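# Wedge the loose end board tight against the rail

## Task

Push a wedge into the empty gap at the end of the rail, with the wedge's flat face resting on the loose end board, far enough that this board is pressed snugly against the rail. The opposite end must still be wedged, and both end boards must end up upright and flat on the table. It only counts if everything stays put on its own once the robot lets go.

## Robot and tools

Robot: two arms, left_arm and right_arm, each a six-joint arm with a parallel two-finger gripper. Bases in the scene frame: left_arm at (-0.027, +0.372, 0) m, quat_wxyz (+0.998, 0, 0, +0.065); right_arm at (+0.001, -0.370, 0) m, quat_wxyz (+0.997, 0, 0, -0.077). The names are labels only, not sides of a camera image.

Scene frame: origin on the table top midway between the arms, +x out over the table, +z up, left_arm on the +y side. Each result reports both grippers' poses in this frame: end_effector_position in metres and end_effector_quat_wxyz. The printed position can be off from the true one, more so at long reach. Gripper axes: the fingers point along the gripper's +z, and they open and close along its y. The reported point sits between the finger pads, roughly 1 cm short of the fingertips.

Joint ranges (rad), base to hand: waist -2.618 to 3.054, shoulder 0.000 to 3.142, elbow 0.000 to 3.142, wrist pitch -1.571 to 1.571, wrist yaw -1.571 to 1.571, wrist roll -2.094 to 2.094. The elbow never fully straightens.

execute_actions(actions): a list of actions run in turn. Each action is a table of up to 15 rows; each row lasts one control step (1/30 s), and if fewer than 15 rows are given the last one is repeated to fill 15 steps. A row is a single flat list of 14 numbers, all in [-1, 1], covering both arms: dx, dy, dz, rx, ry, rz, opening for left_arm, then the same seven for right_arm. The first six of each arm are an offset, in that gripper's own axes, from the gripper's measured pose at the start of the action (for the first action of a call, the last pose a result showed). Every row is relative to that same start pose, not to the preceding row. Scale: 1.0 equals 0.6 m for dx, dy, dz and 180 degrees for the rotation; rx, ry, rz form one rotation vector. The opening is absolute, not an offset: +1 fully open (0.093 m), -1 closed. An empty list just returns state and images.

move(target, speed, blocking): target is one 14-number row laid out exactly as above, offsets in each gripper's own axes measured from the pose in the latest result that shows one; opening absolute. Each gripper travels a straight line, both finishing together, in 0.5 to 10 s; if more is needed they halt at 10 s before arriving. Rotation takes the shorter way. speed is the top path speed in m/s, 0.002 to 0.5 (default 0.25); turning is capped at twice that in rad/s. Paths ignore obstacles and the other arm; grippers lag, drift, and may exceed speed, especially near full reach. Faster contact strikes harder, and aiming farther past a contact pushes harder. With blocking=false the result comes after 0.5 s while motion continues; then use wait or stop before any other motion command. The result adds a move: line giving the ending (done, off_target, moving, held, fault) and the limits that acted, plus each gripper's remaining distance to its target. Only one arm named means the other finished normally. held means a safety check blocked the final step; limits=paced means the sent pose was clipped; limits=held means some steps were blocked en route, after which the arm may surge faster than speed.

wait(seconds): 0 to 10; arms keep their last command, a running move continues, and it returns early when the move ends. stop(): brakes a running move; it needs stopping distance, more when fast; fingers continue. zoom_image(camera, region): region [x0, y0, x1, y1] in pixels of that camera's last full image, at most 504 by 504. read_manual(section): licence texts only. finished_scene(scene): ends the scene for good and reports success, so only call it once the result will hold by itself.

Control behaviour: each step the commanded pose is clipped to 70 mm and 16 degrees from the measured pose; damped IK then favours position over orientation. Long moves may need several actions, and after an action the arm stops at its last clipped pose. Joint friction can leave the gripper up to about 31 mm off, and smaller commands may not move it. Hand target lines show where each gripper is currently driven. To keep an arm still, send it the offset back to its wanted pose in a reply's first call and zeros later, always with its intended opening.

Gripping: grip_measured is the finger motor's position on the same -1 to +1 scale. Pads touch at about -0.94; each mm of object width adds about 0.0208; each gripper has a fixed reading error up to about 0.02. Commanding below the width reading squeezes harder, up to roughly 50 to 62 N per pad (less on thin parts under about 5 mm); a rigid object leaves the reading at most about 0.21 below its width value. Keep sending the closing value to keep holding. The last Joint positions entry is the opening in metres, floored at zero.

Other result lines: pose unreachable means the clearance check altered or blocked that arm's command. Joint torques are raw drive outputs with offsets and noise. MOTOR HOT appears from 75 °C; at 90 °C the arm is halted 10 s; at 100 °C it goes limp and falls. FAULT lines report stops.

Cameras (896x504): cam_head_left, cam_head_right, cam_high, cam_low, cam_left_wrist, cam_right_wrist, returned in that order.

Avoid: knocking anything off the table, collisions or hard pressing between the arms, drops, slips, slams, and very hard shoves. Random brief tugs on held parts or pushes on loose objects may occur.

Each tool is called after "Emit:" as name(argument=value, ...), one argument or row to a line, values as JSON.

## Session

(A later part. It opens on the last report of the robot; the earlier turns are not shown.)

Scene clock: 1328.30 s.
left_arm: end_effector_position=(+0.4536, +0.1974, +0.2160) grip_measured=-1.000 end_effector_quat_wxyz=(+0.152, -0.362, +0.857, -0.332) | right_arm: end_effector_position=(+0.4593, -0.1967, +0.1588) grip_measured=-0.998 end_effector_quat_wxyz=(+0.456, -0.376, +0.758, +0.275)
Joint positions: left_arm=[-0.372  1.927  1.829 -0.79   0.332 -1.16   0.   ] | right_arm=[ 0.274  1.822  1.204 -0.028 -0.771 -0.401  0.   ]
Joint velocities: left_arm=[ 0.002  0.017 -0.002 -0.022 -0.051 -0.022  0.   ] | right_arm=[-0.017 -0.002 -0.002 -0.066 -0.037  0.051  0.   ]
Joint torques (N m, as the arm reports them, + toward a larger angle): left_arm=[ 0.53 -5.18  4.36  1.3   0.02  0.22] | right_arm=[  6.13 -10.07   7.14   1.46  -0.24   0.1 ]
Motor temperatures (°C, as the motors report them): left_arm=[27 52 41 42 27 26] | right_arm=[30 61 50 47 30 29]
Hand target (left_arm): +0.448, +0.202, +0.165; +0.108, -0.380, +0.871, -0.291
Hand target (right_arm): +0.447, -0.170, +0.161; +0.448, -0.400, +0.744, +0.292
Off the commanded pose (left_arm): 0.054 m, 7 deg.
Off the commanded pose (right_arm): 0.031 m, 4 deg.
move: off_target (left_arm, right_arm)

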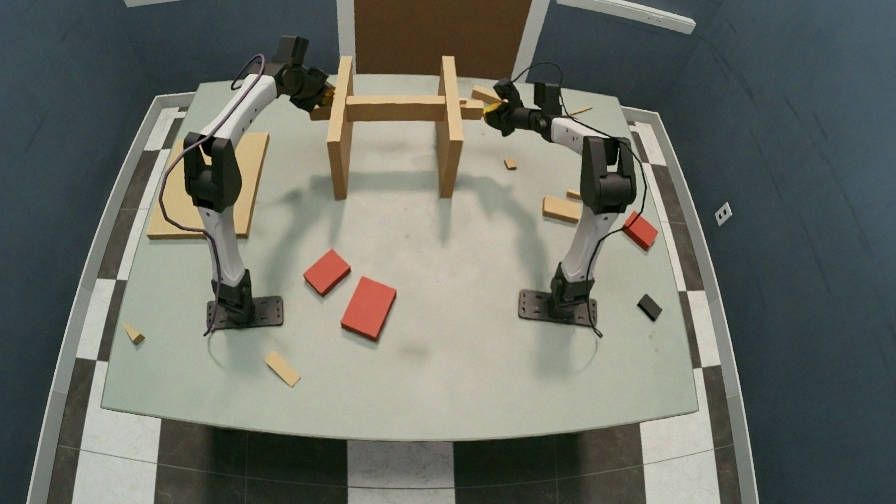

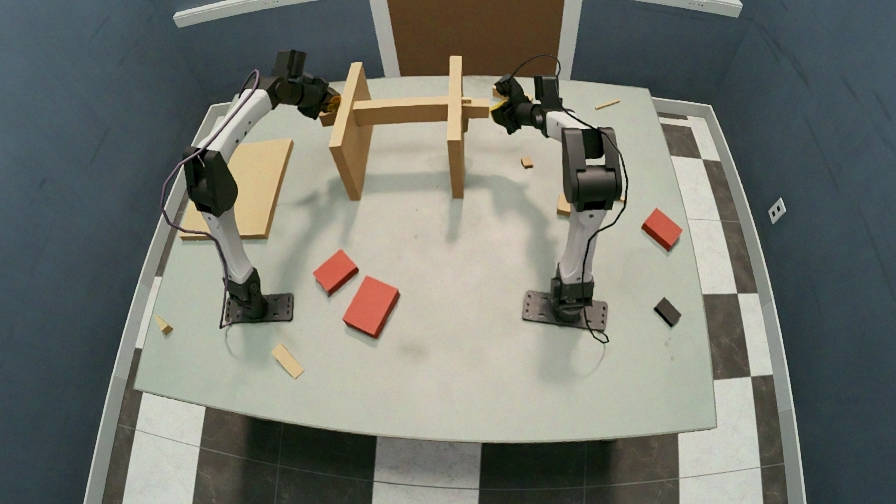

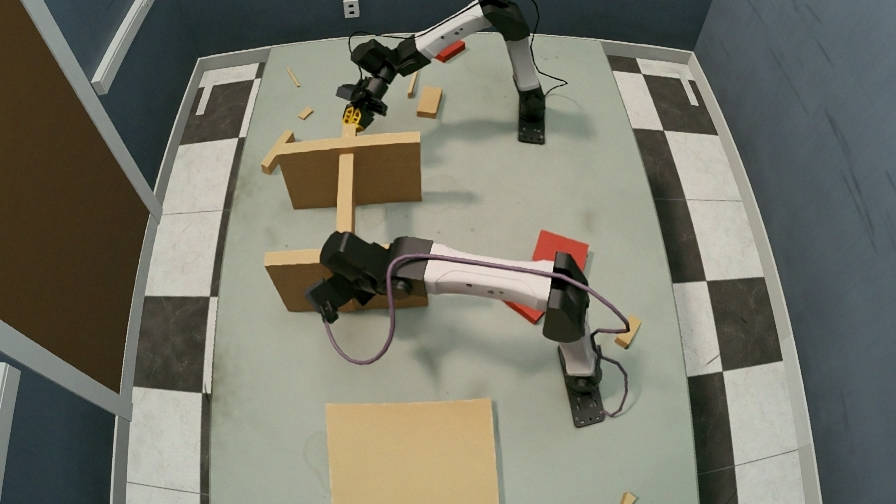

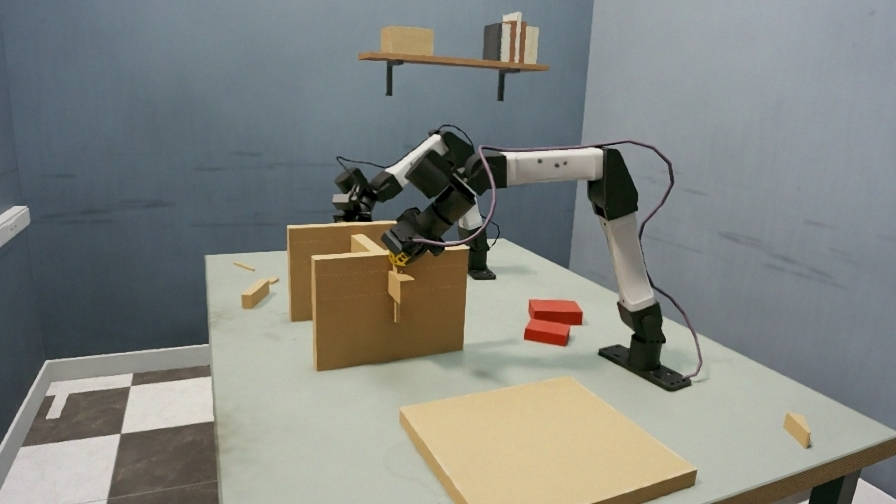

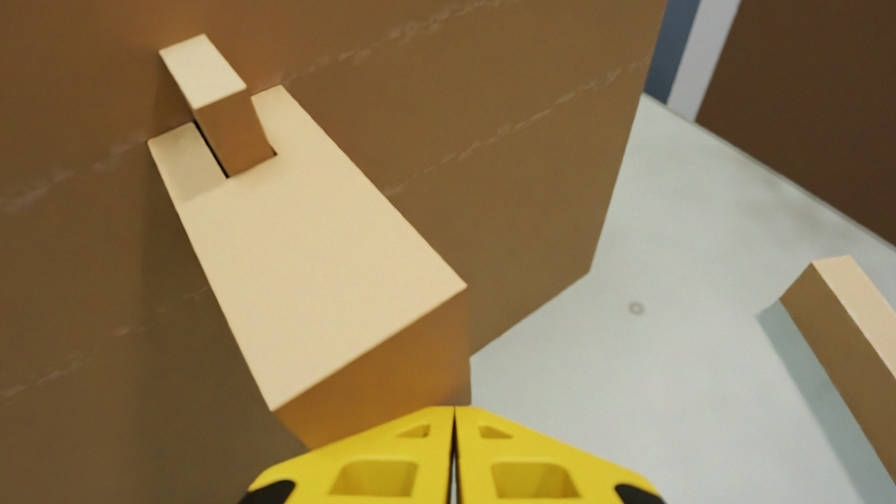

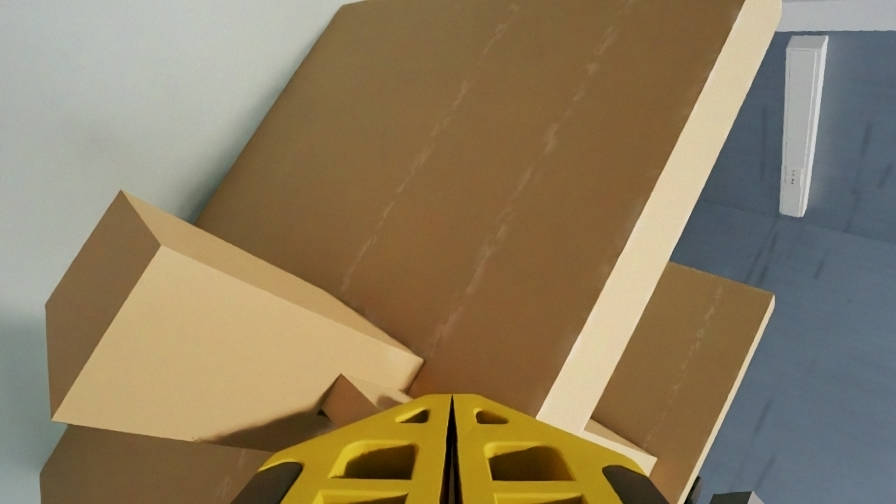

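Emit:
move(
  target=[0, 0, -0.125, 0, 0, 0, -1.0, 0, 0, -0.125, 0, 0, 0, -1.0],
  speed=0.05,
)

Scene clock: 1333.23 s.
left_arm: end_effector_position=(+0.4153, +0.2263, +0.2539) grip_measured=-1.000 end_effector_quat_wxyz=(+0.138, -0.368, +0.861, -0.323) | right_arm: end_effector_position=(+0.4291, -0.2495, +0.1893) grip_measured=-0.998 end_effector_quat_wxyz=(+0.458, -0.375, +0.758, +0.272)
Joint positions: left_arm=[-0.32   1.814  1.858 -0.983  0.366 -1.117  0.   ] | right_arm=[ 0.134  1.672  1.173 -0.238 -0.874 -0.531  0.   ]
Joint velocities: left_arm=[ 0.002  0.002 -0.007 -0.051 -0.007  0.007  0.   ] | right_arm=[ 0.027 -0.012 -0.007 -0.007 -0.037 -0.022  0.   ]
Joint torques (N m, as the arm reports them, + toward a larger angle): left_arm=[  1.02 -10.49   9.27   1.42   0.13   0.23] | right_arm=[ -0.6  -10.31   5.52   1.34  -0.32   0.09]
Motor temperatures (°C, as the motors report them): left_arm=[27 52 41 42 27 26] | right_arm=[30 61 50 47 30 29]
Hand target (left_arm): +0.415, +0.231, +0.270; +0.152, -0.362, +0.857, -0.333
Hand target (right_arm): +0.422, -0.252, +0.191; +0.458, -0.374, +0.758, +0.276
Off the commanded pose (left_arm): 0.018 m, 2 deg.
Off the commanded pose (right_arm): 0.008 m, 0 deg.
move: off_target (left_arm)

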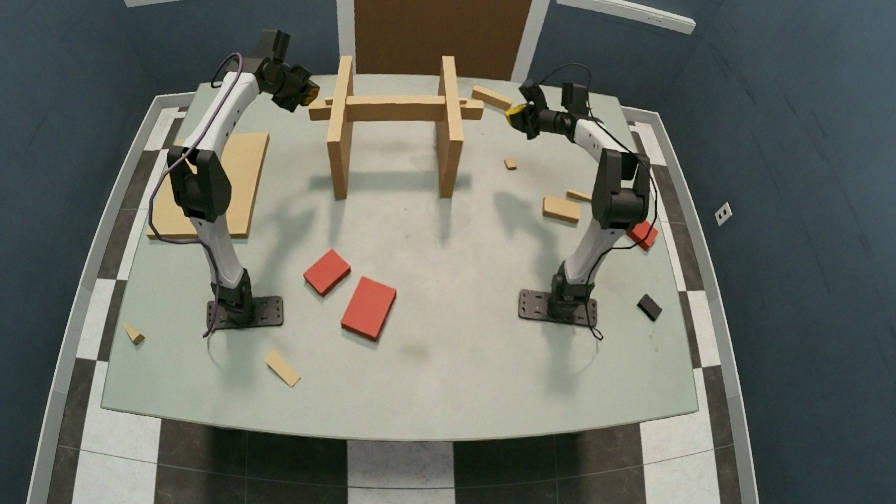

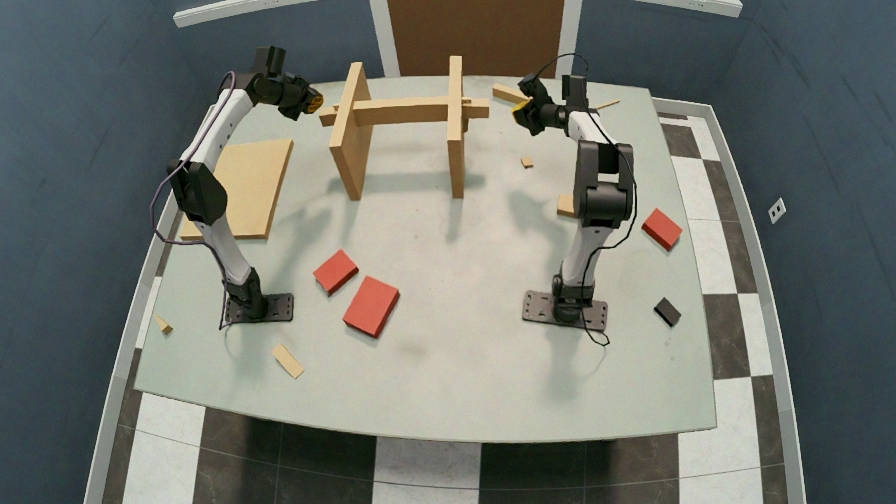

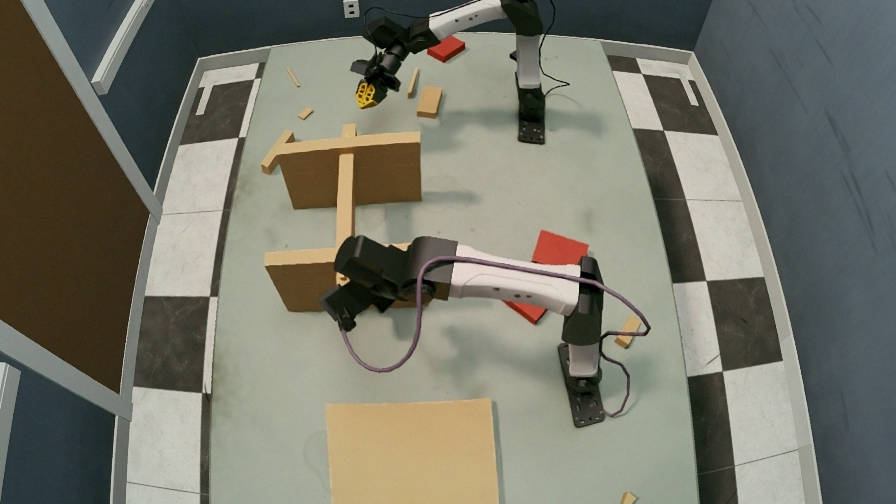

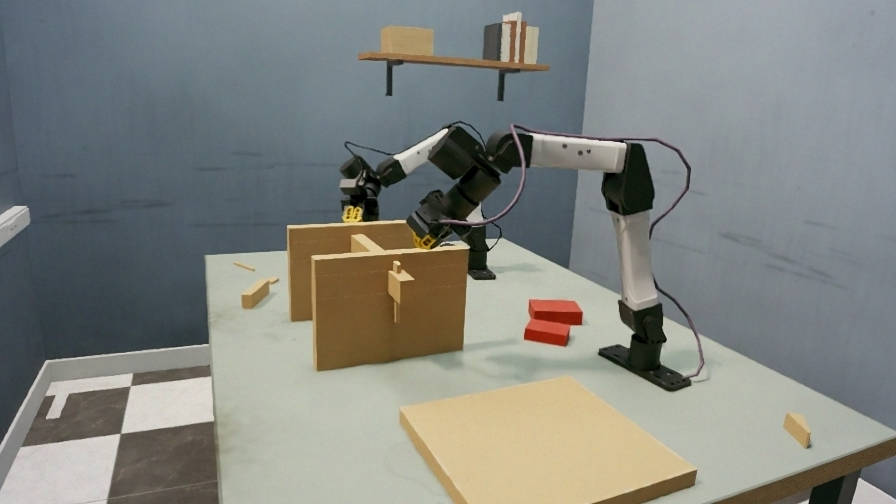

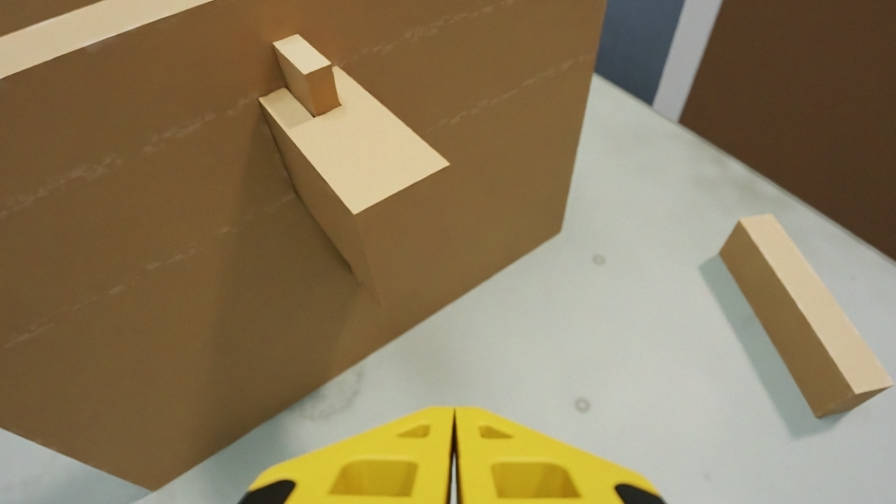

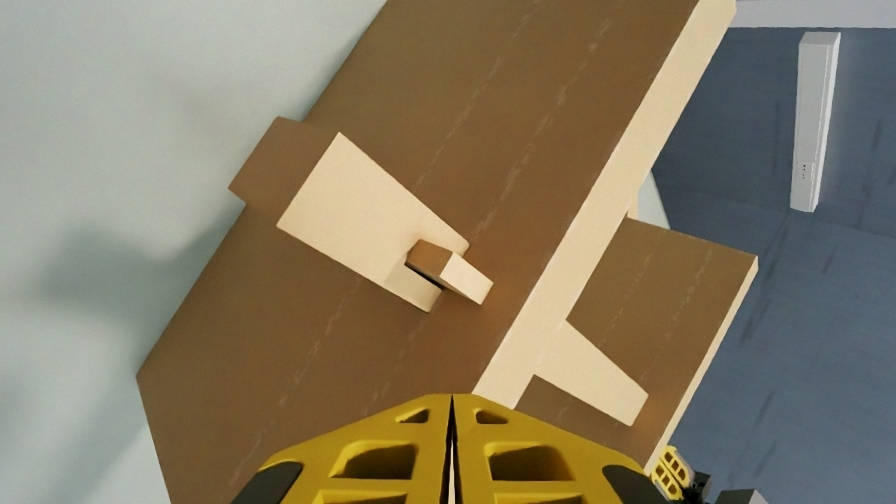

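Emit:
zoom_image(
  camera="cam_low",
  region=[350, 230, 450, 330],
)

Emit:
zoom_image(
  camera="cam_head_left",
  region=[300, 50, 500, 210],
)

Emit:
zoom_image(
  camera="cam_right_wrist",
  region=[360, 190, 540, 350],
)

Emit:
zoom_image(
  camera="cam_left_wrist",
  region=[220, 0, 400, 160],
)

Region (350, 230, 450, 330) of cam_low's 896x504 image, scaled by 5.040, with more detail than that image has.

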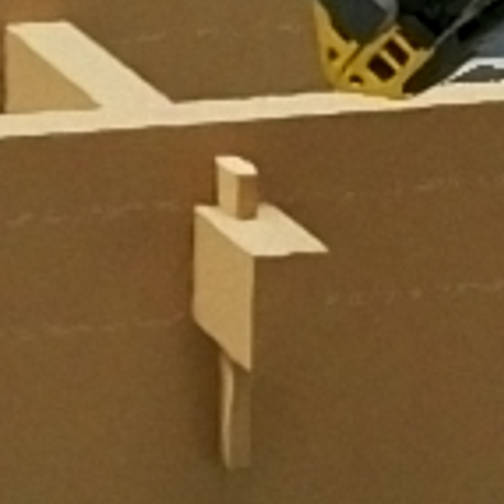

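Region (300, 50, 500, 210) of cam_head_left's 896x504 image, scaled by 2.520, with more detail than that image has; it fills the top 403 rows of this view, and the rest is white.

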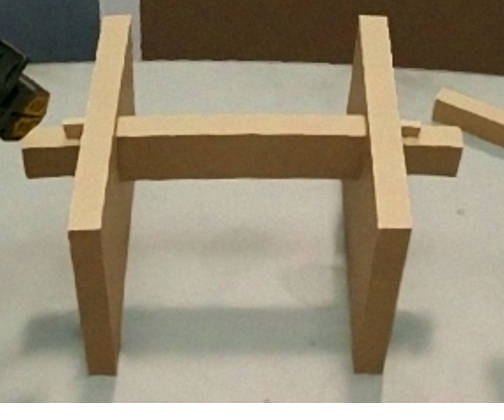

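Region (360, 190, 540, 350) of cam_right_wrist's 896x504 image, scaled by 2.800, with more detail than that image has.

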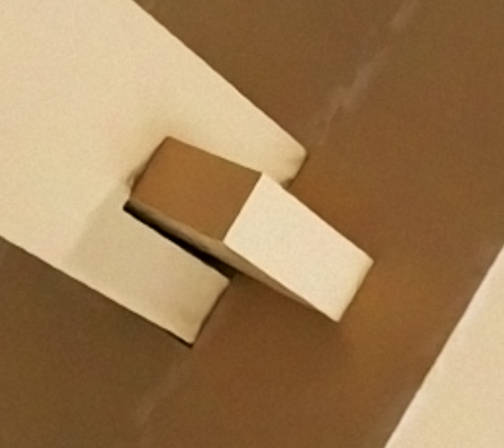

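Region (220, 0, 400, 160) of cam_left_wrist's 896x504 image, scaled by 2.800, with more detail than that image has.

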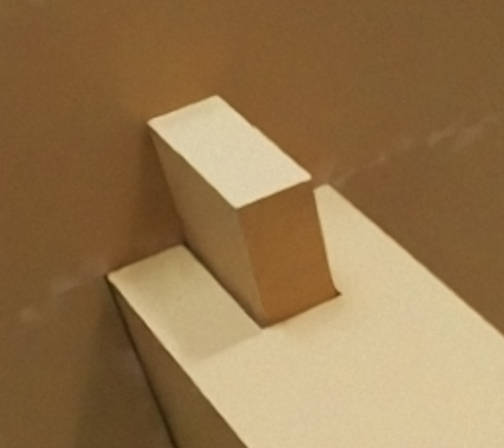

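Emit:
execute_actions(
  actions=[],
)

Scene clock: 1344.23 s.
left_arm: end_effector_position=(+0.4150, +0.2263, +0.2537) grip_measured=-1.000 end_effector_quat_wxyz=(+0.137, -0.368, +0.861, -0.323) | right_arm: end_effector_position=(+0.4288, -0.2494, +0.1891) grip_measured=-0.998 end_effector_quat_wxyz=(+0.458, -0.376, +0.758, +0.273)
Joint positions: left_arm=[-0.32   1.814  1.858 -0.984  0.367 -1.116  0.   ] | right_arm=[ 0.134  1.672  1.173 -0.24  -0.874 -0.533  0.   ]
Joint velocities: left_arm=[ 0.007 -0.017 -0.017 -0.037  0.066 -0.022  0.   ] | right_arm=[-0.002  0.002 -0.002  0.037 -0.066 -0.022  0.   ]
Joint torques (N m, as the arm reports them, + toward a larger angle): left_arm=[  0.99 -10.53   9.22   1.42   0.16   0.26] | right_arm=[ -0.61 -10.31   5.5    1.32  -0.33   0.08]
Motor temperatures (°C, as the motors report them): left_arm=[27 56 44 42 27 26] | right_arm=[29 61 50 46 30 29]
Hand target (left_arm): +0.415, +0.231, +0.270; +0.152, -0.362, +0.857, -0.333
Hand target (right_arm): +0.422, -0.252, +0.191; +0.458, -0.374, +0.758, +0.276
Off the commanded pose (left_arm): 0.018 m, 2 deg.
Off the commanded pose (right_arm): 0.008 m, 0 deg.

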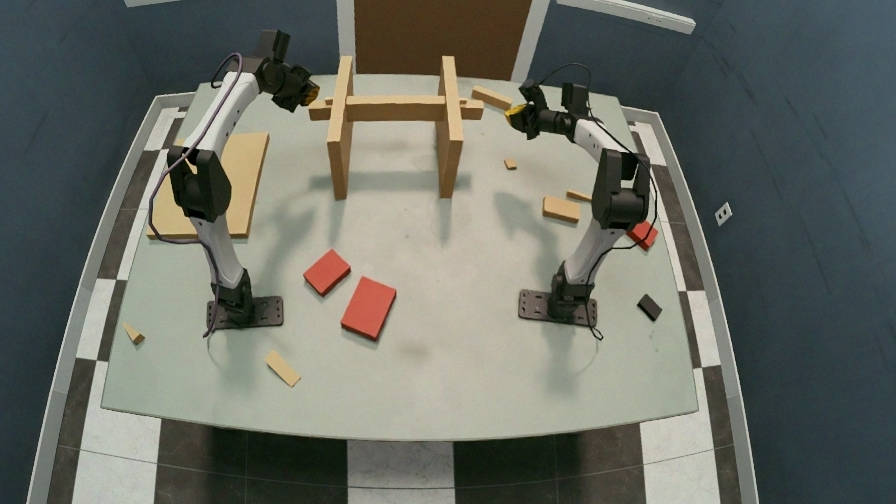

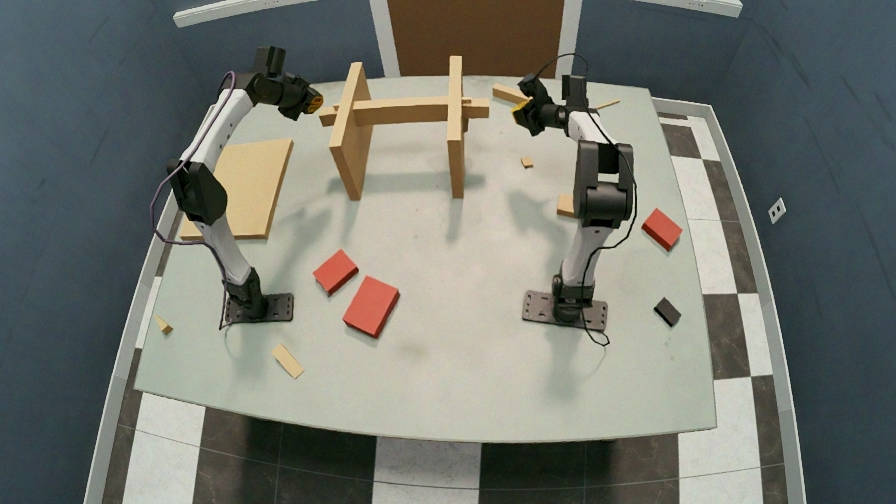

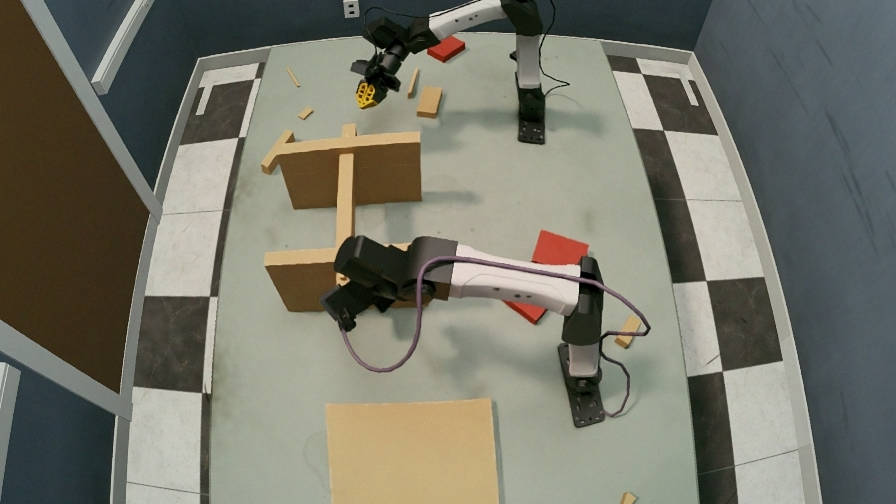

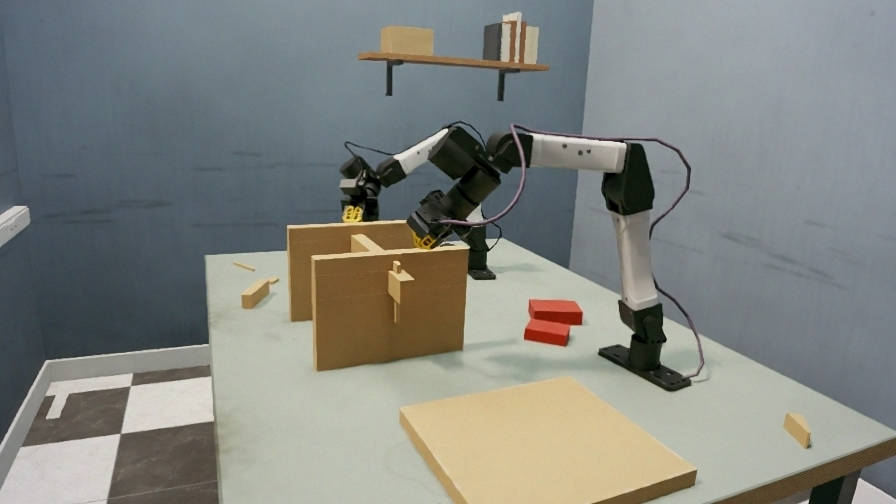

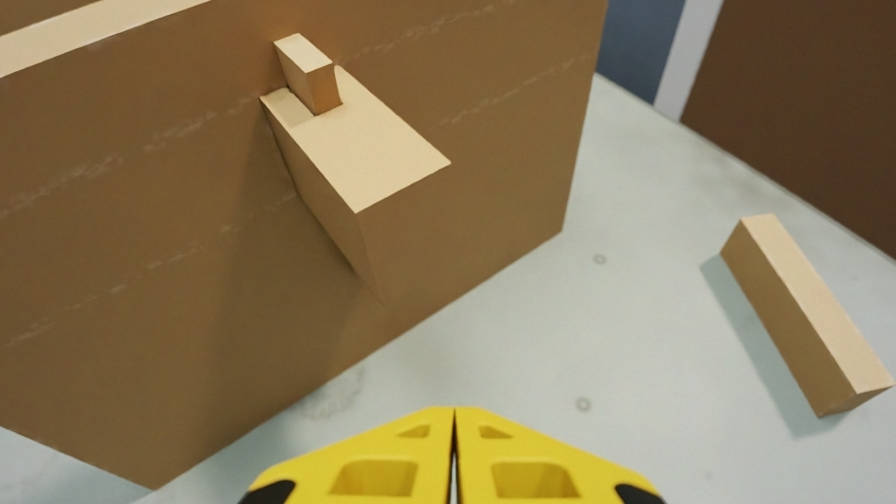

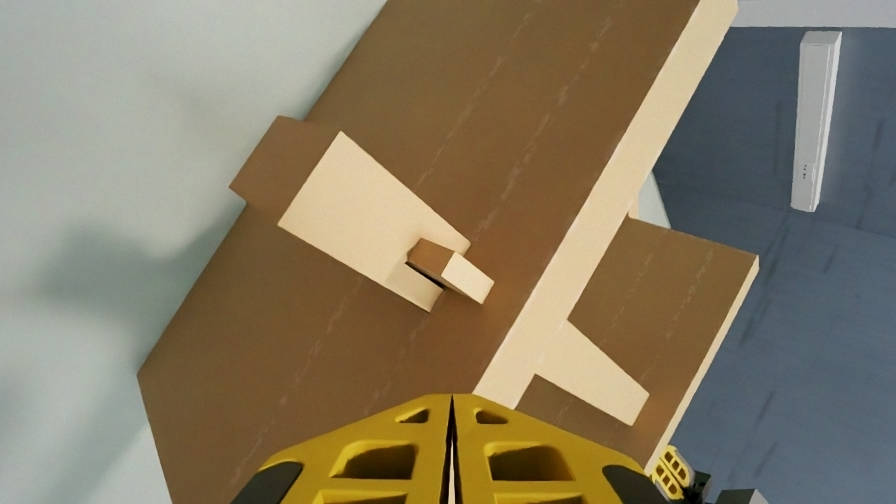

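Emit:
zoom_image(
  camera="cam_head_left",
  region=[290, 50, 500, 200],
)

Emit:
zoom_image(
  camera="cam_low",
  region=[280, 210, 480, 380],
)

Region (290, 50, 500, 200) of cam_head_left's 896x504 image, scaled by 2.400, with more detail than that image has; it fills the top 360 rows of this view, and the rest is white.

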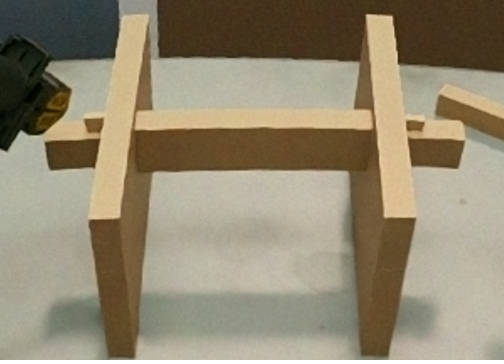

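Region (280, 210, 480, 380) of cam_low's 896x504 image, scaled by 2.520, with more detail than that image has; it fills the top 428 rows of this view, and the rest is white.

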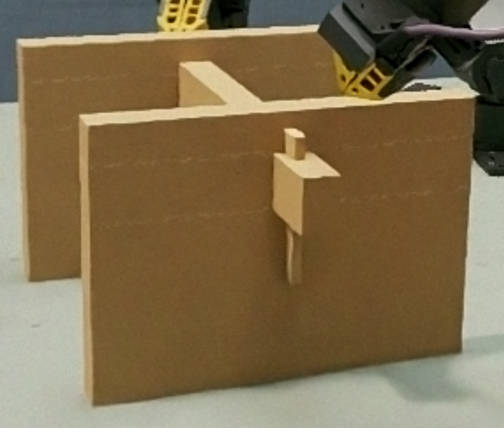

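Both wedges are seated symmetrically, boards are flat and tight, and the arms are clear.

Emit:
finished_scene(
  scene=2,
)

The scene is finished: the task was done.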